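## Task

Six batteries are present and two are dead; both dead ones are already inside the recycling box. Make sure the box ends up holding just those two and nothing else. The box must stay upright and level, and the bulb must be glowing at the end. Hint for fitting a battery into a holder: lower it vertically, negative end first, onto the flared tip of the spring contact by the - marking. Anything that stays in place only because the robot is holding it does not count.

## Robot and tools

ROBOT. Two arms, left_arm and right_arm, each ending in a two-finger gripper. Joint ranges (rad, base to gripper): waist -6.283 to 6.283, shoulder -2.059 to 2.094, upper arm roll -6.283 to 6.283, elbow -0.192 to 3.927, forearm roll -6.283 to 6.283, wrist pitch -1.693 to 3.142, wrist roll -6.283 to 6.283. Load limits (N m): waist 46.5, shoulder 46.5, upper arm roll 27.9, elbow 27.9, forearm roll 27.9, wrist pitch 18.6, wrist roll 18.6; a carried object adds to the load. Reaching a limit causes a torque fault: the arm backs that joint off slightly, freezes for 10 s and drops the rest of the call. Holding loads heats motors; a MOTOR HOT line appears from 65 °C, and at 80 °C an OVER-TEMPERATURE FAULT brakes that arm until it cools.

FRAME. One scene frame for both arms: origin on the table surface midway between the arms, +z up, +x outward over the table, left_arm on the +y side. The arm names do not indicate image sides. Printed hand positions can be off, more so at long reach.

GRIPPER. Fingers extend along the gripper's +z axis and close along its y axis. end_effector_position is the point between the pads when closed, roughly 2 cm short of the fingertips; closing pushes the tips about 10 mm further along +z. Opening runs from -1 (closed) to +1 (fully open, 0.084 m). grip_measured reports the actual finger opening on that scale. To keep a grip, command an opening well below grip_measured; the gap sets squeeze strength (up to about 24 N per pad for objects up to about 6 cm). Sending grip_measured back still squeezes lightly, less for wider parts, which can slip. Fast closes hit harder.

ROW FORMAT. Every command row is one flat list of 16 numbers covering both arms, even if only one moves: left_arm x, y, z, qw, qx, qy, qz, opening, then right_arm in the same order. x, y, z are an absolute target for end_effector_position in metres in the scene frame; the quaternion (w first) is an absolute target for end_effector_quat_wxyz. A row is refused if any target lies more than 0.6 m from that arm's last reported position along any of its gripper axes. Each control step, the controller clips the target to within 70 mm and 16 degrees of the measured pose and solves inverse kinematics, favouring position over orientation. To hold orientation, resend a fixed quaternion rather than copying the drifting reported one. For an arm that should stay put, repeat its last reported full pose and desired opening every call.

TOOLS.
execute_actions: argument actions, a list with zero or one item, plus optional pictures (boolean). Empty list = just read the state (with pictures). An action {"rows": [...], "steps": n} gives 1 to 15 rows, n up to 15 steps of 1/30 s (default 15); the last row repeats if rows run out; at least 12 steps are needed. A wait {"steps": n} (up to 300) sends nothing and counts steps since the previous result, including your reply time. The last 12 steps of an action are held back and run after the result is returned, while you compose the next reply. After an action the arm continues only to its last clipped pose, so check the result and send the remainder.
move: target is one 16-number row as above; speed in m/s, 0.002 to 0.5 (default 0.25), turning capped at twice that in rad/s. Both grippers travel straight lines ending together, 0.5 to 10 s; longer paths stop at 10 s short of target. Opening is applied at the start. Paths ignore obstacles and the other arm; grippers may lag, stray or overshoot speed, especially near full extension. Faster contact and targets deeper past a surface mean harder pushes. The result adds a move: line with the outcome (done, off_target, moving, held, fault), any limits (paced = target clipped; held = some steps blocked, after which the arm may surge), and each gripper's distance from its target.
wait: seconds, 0 to 10; the robot receives nothing new.
zoom_image: camera (cam_head_left, cam_head_right, cam_high, cam_low, cam_left_wrist, cam_right_wrist) and region [x0, y0, x1, y1] in pixels, at most 504 by 504, origin top-left of the 896x504 image.
finished_scene: scene, the number of the current scene.

RESULTS. The state line gives, per arm, position, quaternion and velocities. HELD marks steps where the controller withheld some or all of your row; a pose unreachable line names the arm whose command the clearance check changed or blocked. A Hand target line appears only when nothing is held back, showing where each gripper is now being driven.

CAUTIONS. The simulation runs while you think. Never push anything off the table, and avoid arm-to-arm collisions. Avoid drops, slips, slams and heavy pressing. Expect occasional tugs on held parts and nudges to loose objects. Results must remain stable once the grippers release.

Each tool is called after ">>>" by a JSON object that holds its "fn" and its "kwargs".

## Session

>>> {"fn": "execute_actions", "kwargs": {"actions": []}}

Scene clock: 0.00 s of 8400.00 s.
left_arm: end_effector_position=(+0.1089, +0.7455, +0.2831) grip_measured=+1.00 end_effector_quat_wxyz=(+0.190, -0.474, +0.754, +0.414) end_effector_velocity=(-0.003, -0.000, -0.001) end_effector_angular_velocity=(-0.003, +0.001, +0.005) | right_arm: end_effector_position=(+0.1214, -0.5688, +0.2938) grip_measured=+1.00 end_effector_quat_wxyz=(+0.060, -0.552, +0.830, +0.049) end_effector_velocity=(+0.000, +0.000, -0.000) end_effector_angular_velocity=(+0.000, -0.000, -0.001)
Joint positions: left_arm=[ 2.005 -0.963 -1.073  0.385 -0.951  0.234 -2.499  0.084] | right_arm=[-1.569 -0.507  0.048  0.854  0.09   1.502  0.531  0.084]
Joint velocities: left_arm=[ 0.002  0.    -0.    -0.004  0.    -0.    -0.    -0.   ] | right_arm=[-0.     0.     0.     0.     0.     0.     0.001 -0.   ]
Motor temperatures (°C, as the motors report them): left_arm=[40 37 43 39 36 41 43] | right_arm=[43 38 37 39 44 42 42]
Hand target (left_arm): +0.109, +0.745, +0.283; +0.190, -0.474, +0.754, +0.414
Hand target (right_arm): +0.121, -0.569, +0.294; +0.060, -0.552, +0.830, +0.049

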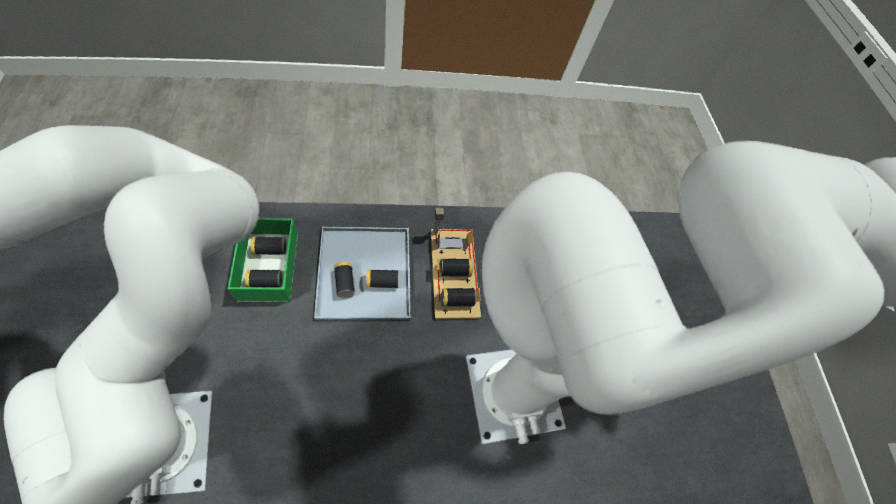

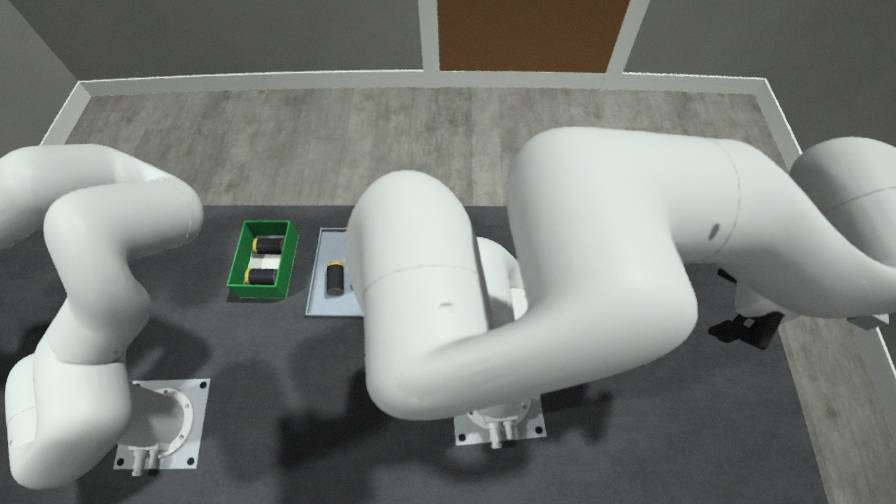

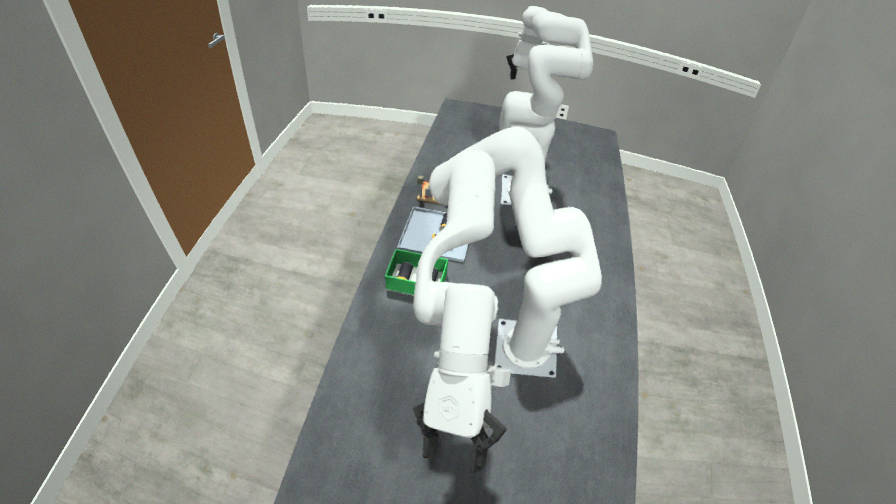

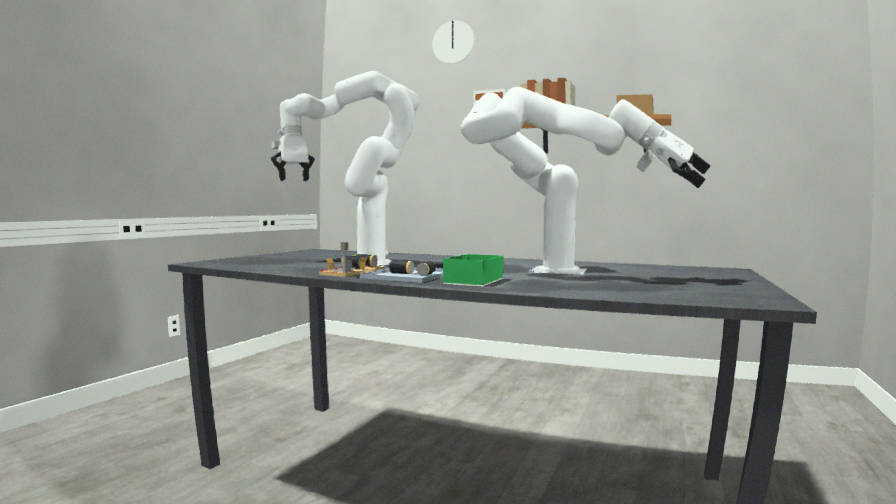

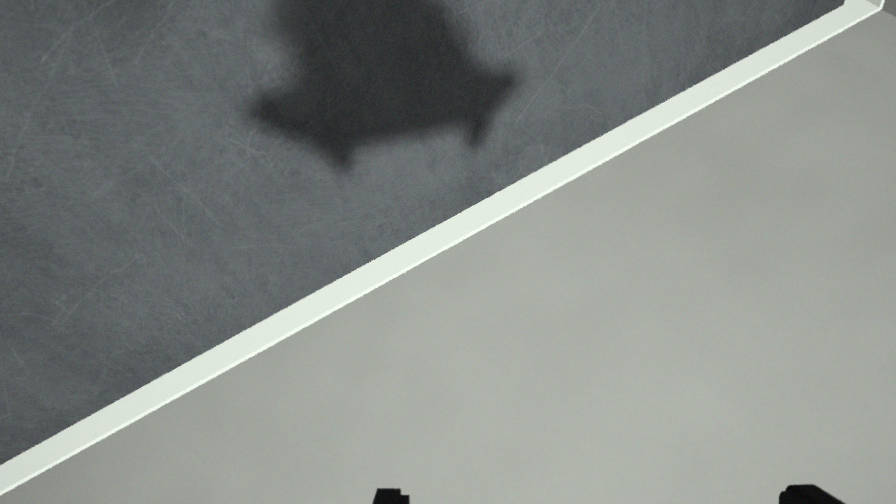

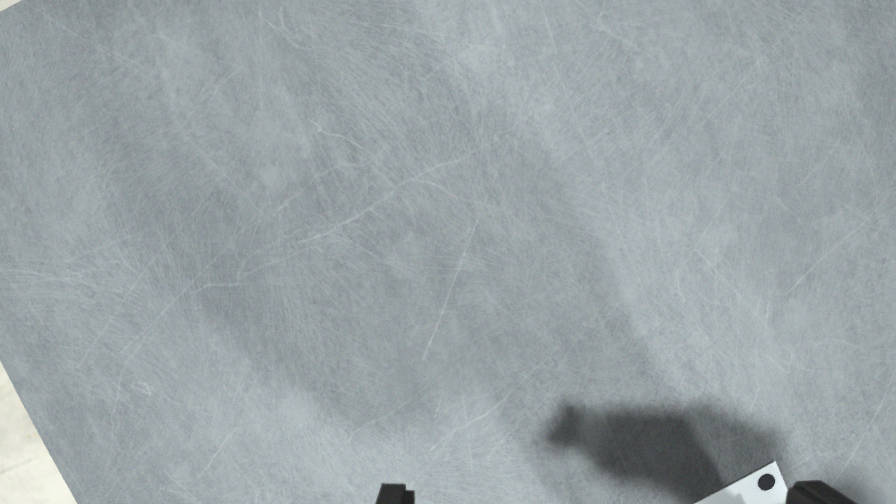

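>>> {"fn": "zoom_image", "kwargs": {"camera": "cam_head_left", "region": [300, 190, 510, 330]}}

>>> {"fn": "zoom_image", "kwargs": {"camera": "cam_low", "region": [300, 225, 520, 300]}}

Region (300, 190, 510, 330) of cam_head_left's 896x504 image, scaled by 2.400, with more detail than that image has.

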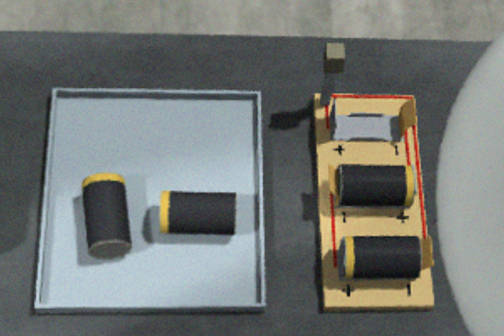

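Region (300, 225, 520, 300) of cam_low's 896x504 image, scaled by 2.291, with more detail than that image has; it fills the top 172 rows of this view, and the rest is white.

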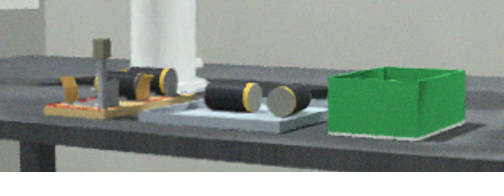

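>>> {"fn": "move", "kwargs": {"target": [0.109,0.745,0.283,0.19,-0.474,0.754,0.414,1,0.36,-0.35,0.28,0,-0.707,0.707,0,1]}}

>>> {"fn": "move", "kwargs": {"target": [0.109,0.745,0.283,0.19,-0.474,0.754,0.414,1,0.36,-0.04,0.25,0,-0.707,0.707,0,1]}}

Scene clock: 2.83 s of 8400.00 s.
left_arm: end_effector_position=(+0.1090, +0.7450, +0.2830) grip_measured=+1.00 end_effector_quat_wxyz=(+0.190, -0.474, +0.754, +0.414) end_effector_velocity=(-0.000, -0.000, -0.000) end_effector_angular_velocity=(-0.001, -0.001, +0.000) | right_arm: end_effector_position=(+0.3597, -0.3491, +0.2804) grip_measured=+1.00 end_effector_quat_wxyz=(+0.001, -0.707, +0.707, +0.000) end_effector_velocity=(+0.003, +0.002, +0.000) end_effector_angular_velocity=(-0.004, +0.000, +0.006)
Joint positions: left_arm=[ 2.004 -0.966 -1.073  0.383 -0.951  0.236 -2.501  0.084] | right_arm=[-1.203 -0.762  0.642  0.77   0.432  1.437  0.907  0.084]
Joint velocities: left_arm=[ 0.    -0.    -0.     0.    -0.001  0.001 -0.     0.   ] | right_arm=[ 0.001  0.004  0.008  0.006 -0.    -0.003  0.003 -0.   ]
Motor temperatures (°C, as the motors report them): left_arm=[40 37 43 39 36 41 43] | right_arm=[43 38 37 40 44 42 42]
Hand target (left_arm): +0.109, +0.745, +0.283; +0.190, -0.474, +0.754, +0.414
Hand target (right_arm): +0.360, -0.349, +0.280; -0.001, +0.707, -0.707, -0.000
Off the commanded pose (left_arm): 0.000 m, 0 deg.
Off the commanded pose (right_arm): 0.001 m, 0 deg.
Kept back: nothing.
move: done

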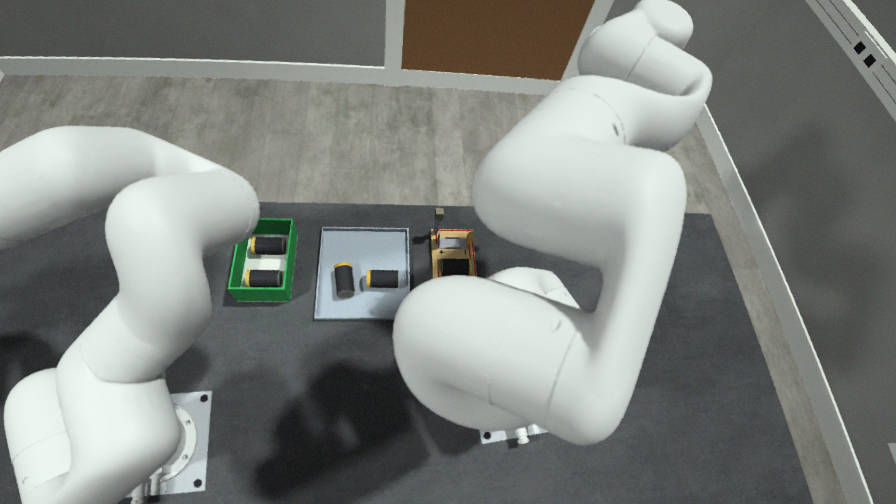

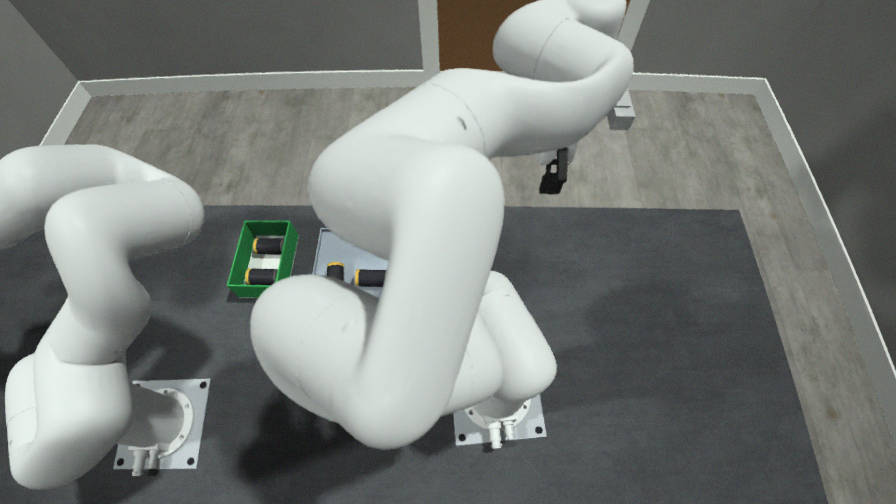

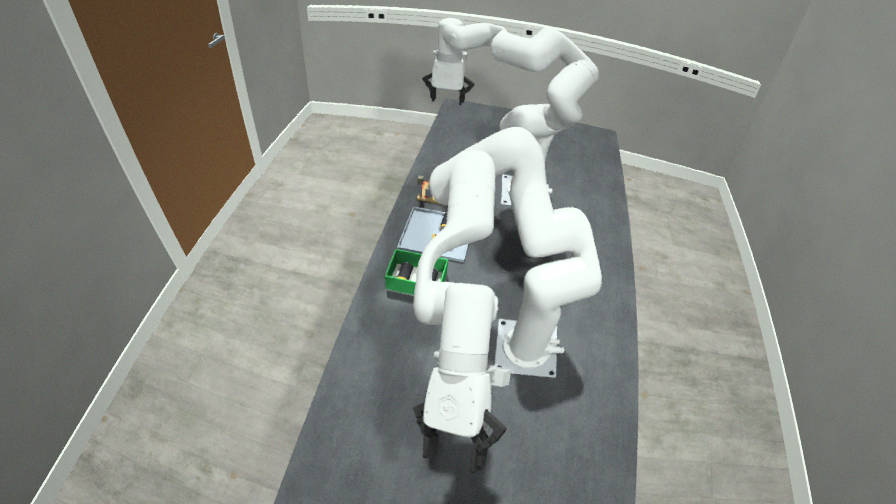

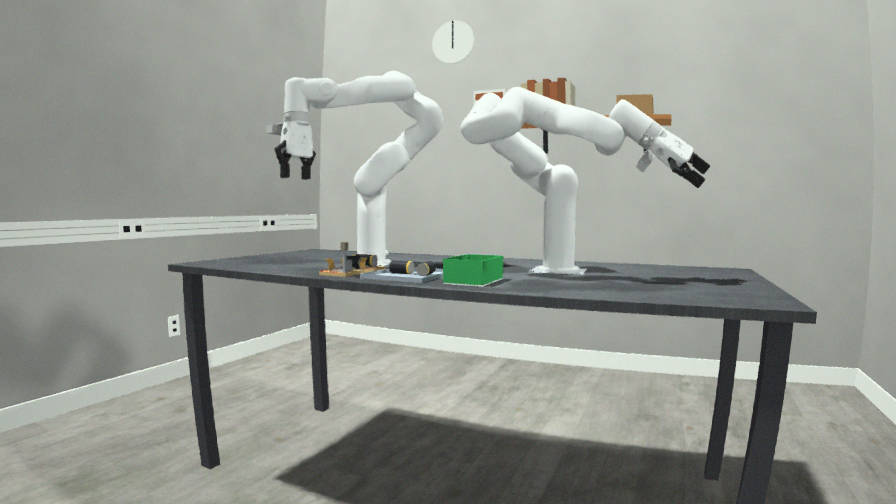

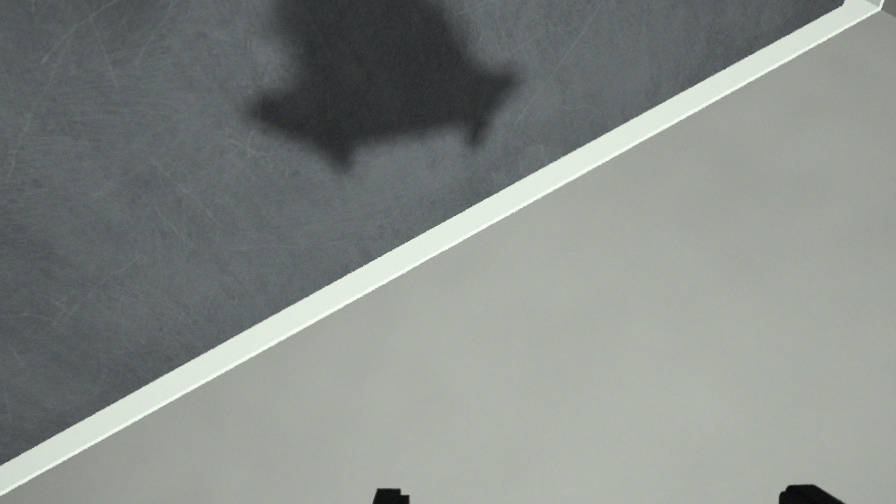

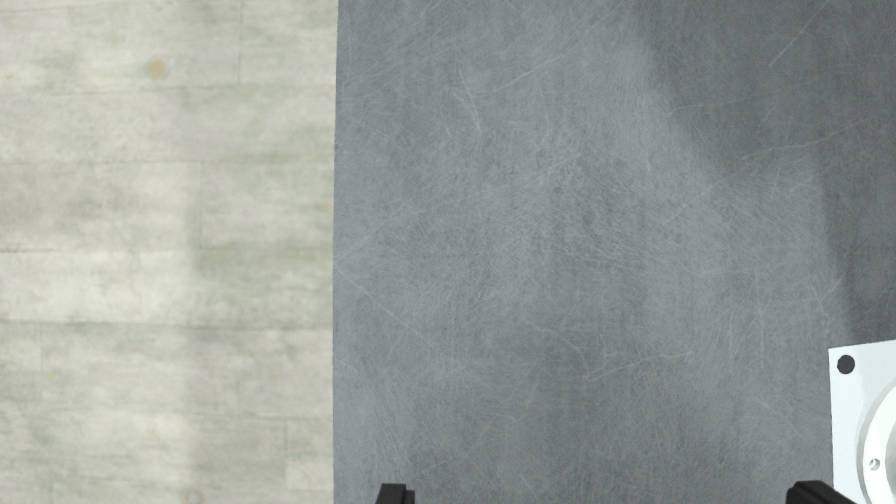

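Scene clock: 4.67 s of 8400.00 s.
left_arm: end_effector_position=(+0.1090, +0.7450, +0.2830) grip_measured=+1.00 end_effector_quat_wxyz=(+0.190, -0.474, +0.754, +0.414) end_effector_velocity=(+0.000, +0.000, +0.001) end_effector_angular_velocity=(+0.001, -0.001, +0.000) | right_arm: end_effector_position=(+0.3591, -0.0397, +0.2504) grip_measured=+1.00 end_effector_quat_wxyz=(+0.001, -0.707, +0.707, +0.001) end_effector_velocity=(+0.000, +0.003, -0.000) end_effector_angular_velocity=(-0.004, -0.000, +0.004)
Joint positions: left_arm=[ 2.004 -0.966 -1.073  0.383 -0.951  0.236 -2.501  0.084] | right_arm=[-0.952 -0.978  1.081  0.952  0.823  1.565  1.526  0.084]
Joint velocities: left_arm=[ 0.001 -0.     0.     0.002 -0.001  0.     0.    -0.   ] | right_arm=[-0.002 -0.     0.007  0.007  0.001  0.     0.003  0.   ]
Motor temperatures (°C, as the motors report them): left_arm=[40 37 43 39 36 41 43] | right_arm=[43 38 38 40 44 42 42]
Hand target (left_arm): +0.109, +0.745, +0.283; +0.190, -0.474, +0.754, +0.414
Hand target (right_arm): +0.359, -0.039, +0.250; -0.000, +0.707, -0.707, -0.001
Off the commanded pose (left_arm): 0.000 m, 0 deg.
Off the commanded pose (right_arm): 0.001 m, 0 deg.
Kept back: nothing.
move: done

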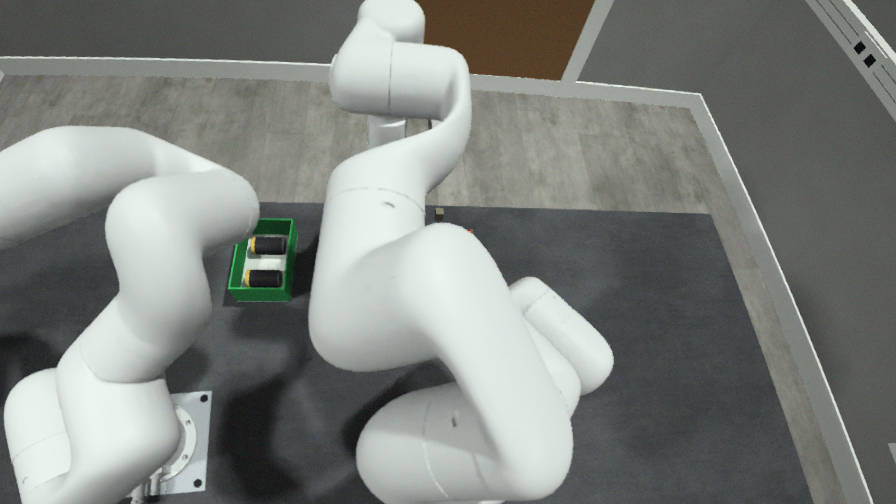

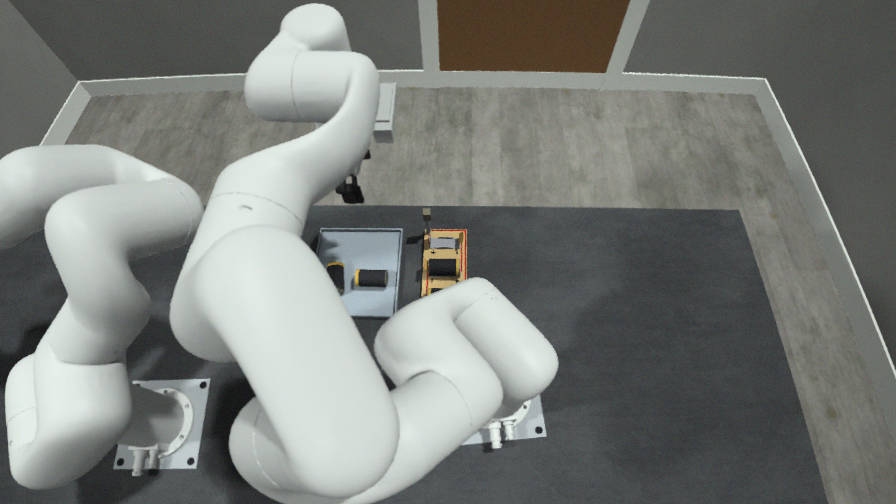

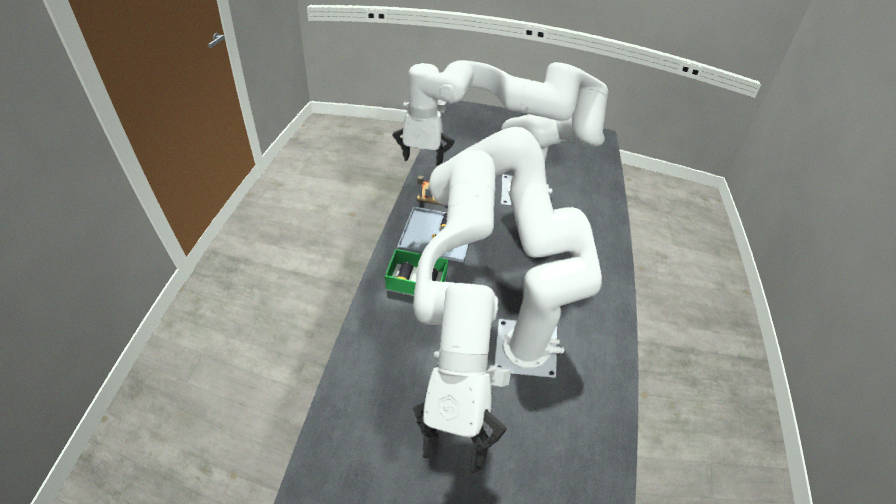

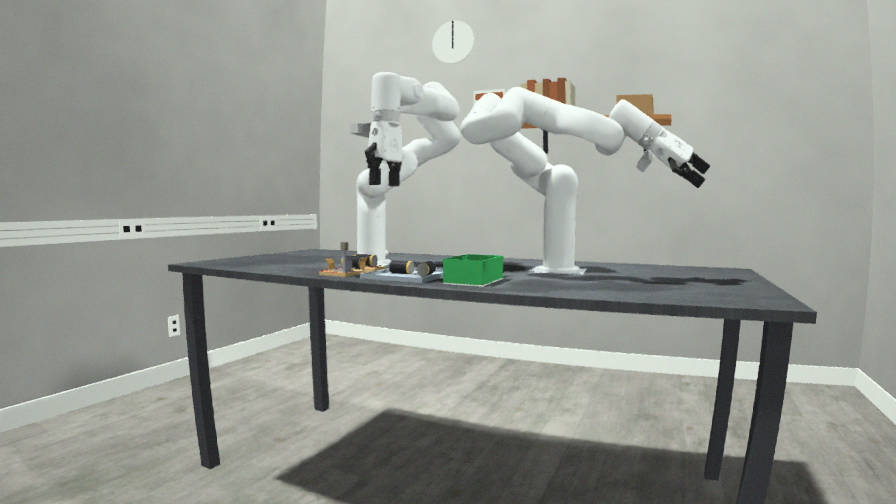

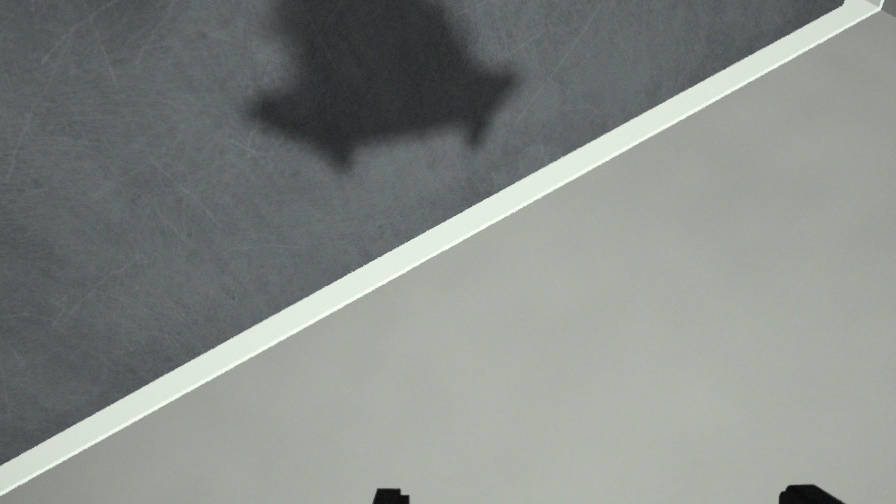

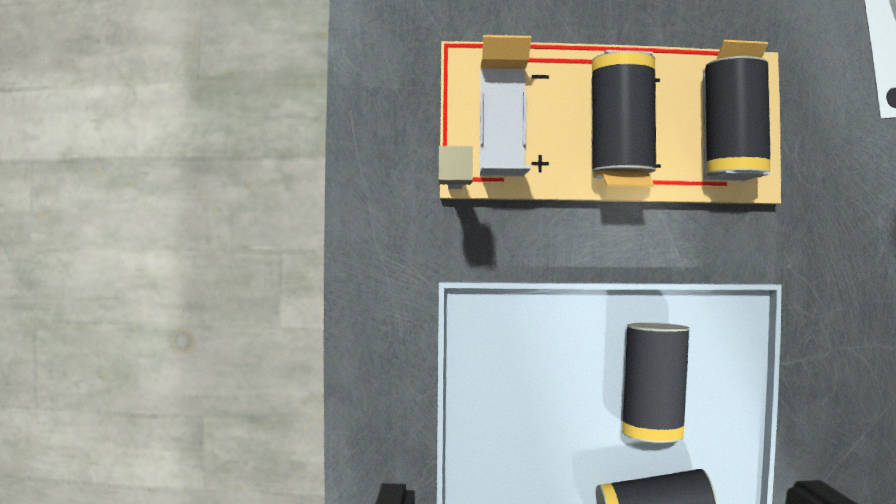

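>>> {"fn": "move", "kwargs": {"target": [0.109,0.745,0.283,0.19,-0.474,0.754,0.414,1,0.277,-0.037,0.07,0,-0.725,0.689,0,0.4]}}

Scene clock: 6.43 s of 8400.00 s.
left_arm: end_effector_position=(+0.1090, +0.7450, +0.2830) grip_measured=+1.00 end_effector_quat_wxyz=(+0.190, -0.474, +0.754, +0.414) end_effector_velocity=(+0.001, +0.000, +0.000) end_effector_angular_velocity=(+0.000, -0.001, -0.001) | right_arm: end_effector_position=(+0.2768, -0.0369, +0.0701) grip_measured=+0.39 end_effector_quat_wxyz=(+0.000, +0.725, -0.689, -0.000) end_effector_velocity=(-0.001, +0.001, -0.002) end_effector_angular_velocity=(-0.001, +0.001, +0.003)
Joint positions: left_arm=[ 2.004 -0.966 -1.073  0.383 -0.951  0.236 -2.501  0.084] | right_arm=[-0.686 -1.166  1.416  0.52   1.233  1.296  1.474  0.061]
Joint velocities: left_arm=[-0.    -0.     0.     0.001 -0.001  0.    -0.    -0.   ] | right_arm=[ 0.    -0.     0.007  0.001  0.005 -0.002 -0.001  0.   ]
Motor temperatures (°C, as the motors report them): left_arm=[40 37 43 40 36 41 43] | right_arm=[43 38 38 40 44 42 42]
Hand target (left_arm): +0.109, +0.745, +0.283; +0.190, -0.474, +0.754, +0.414
Hand target (right_arm): +0.277, -0.037, +0.070; +0.000, +0.725, -0.689, -0.000
Off the commanded pose (left_arm): 0.000 m, 0 deg.
Off the commanded pose (right_arm): 0.000 m, 0 deg.
Kept back: nothing.
move: done

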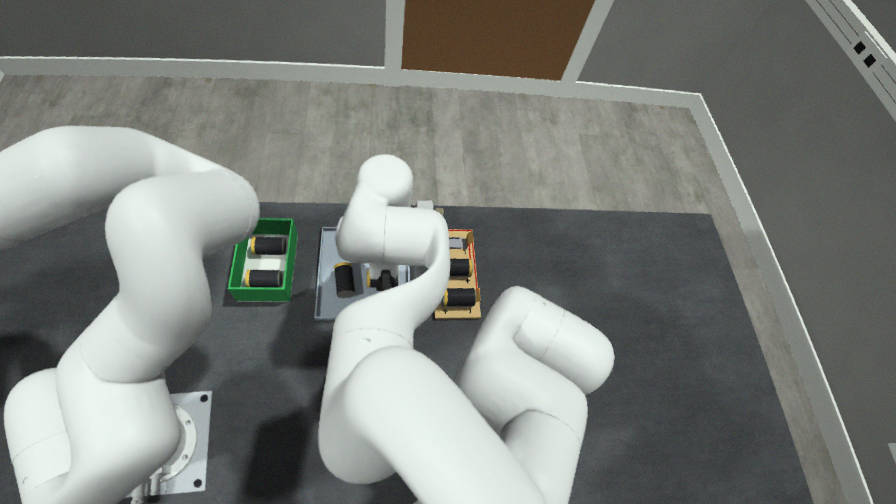

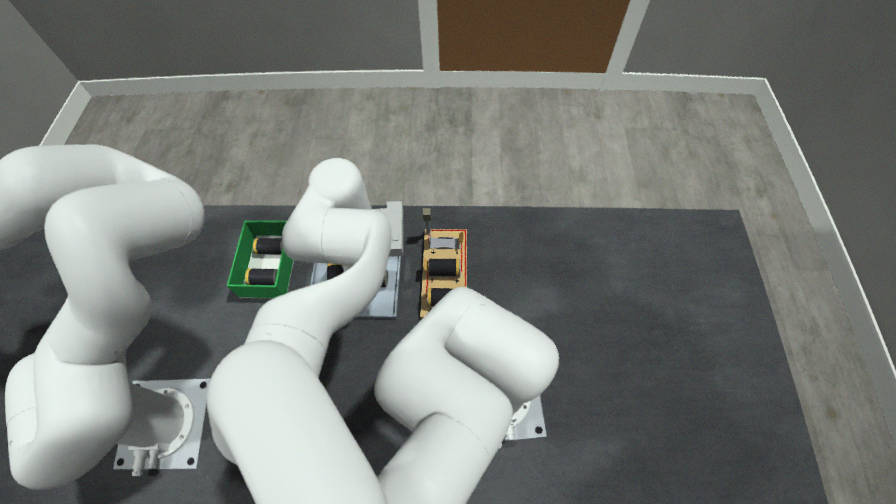

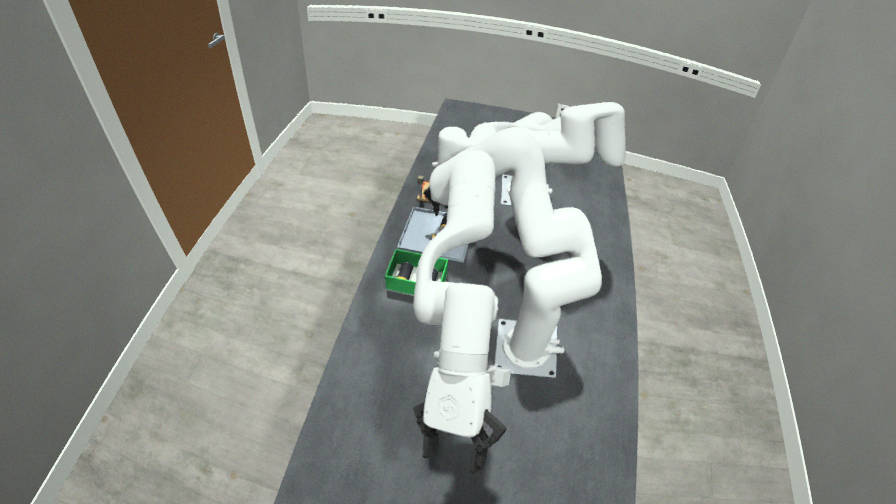

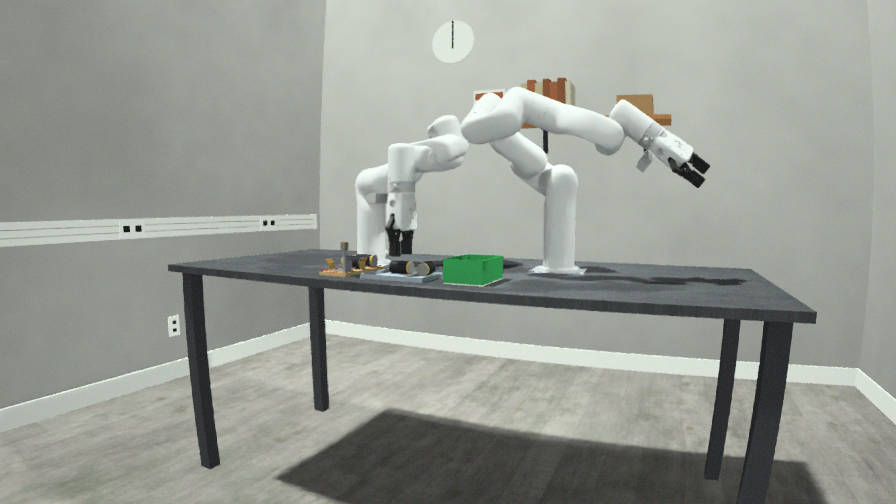

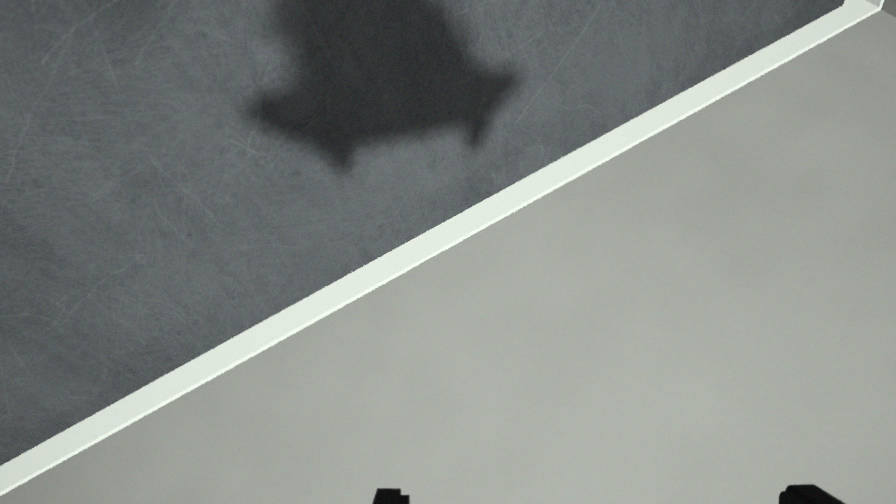

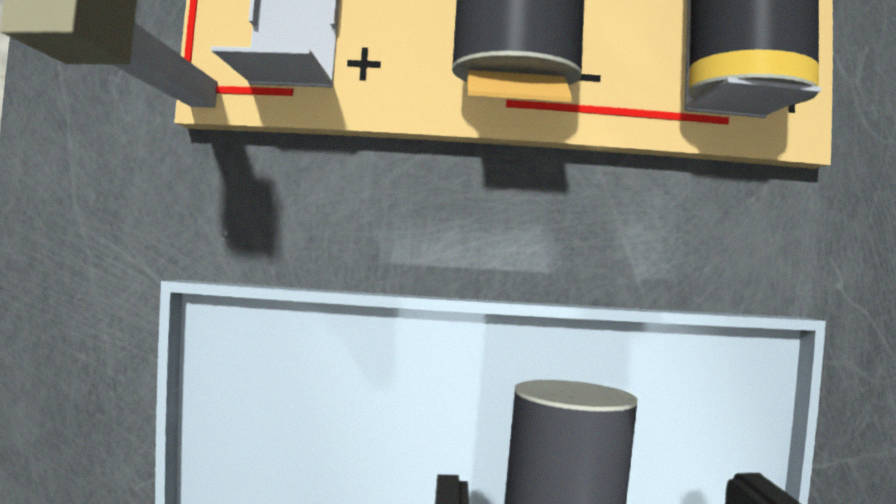

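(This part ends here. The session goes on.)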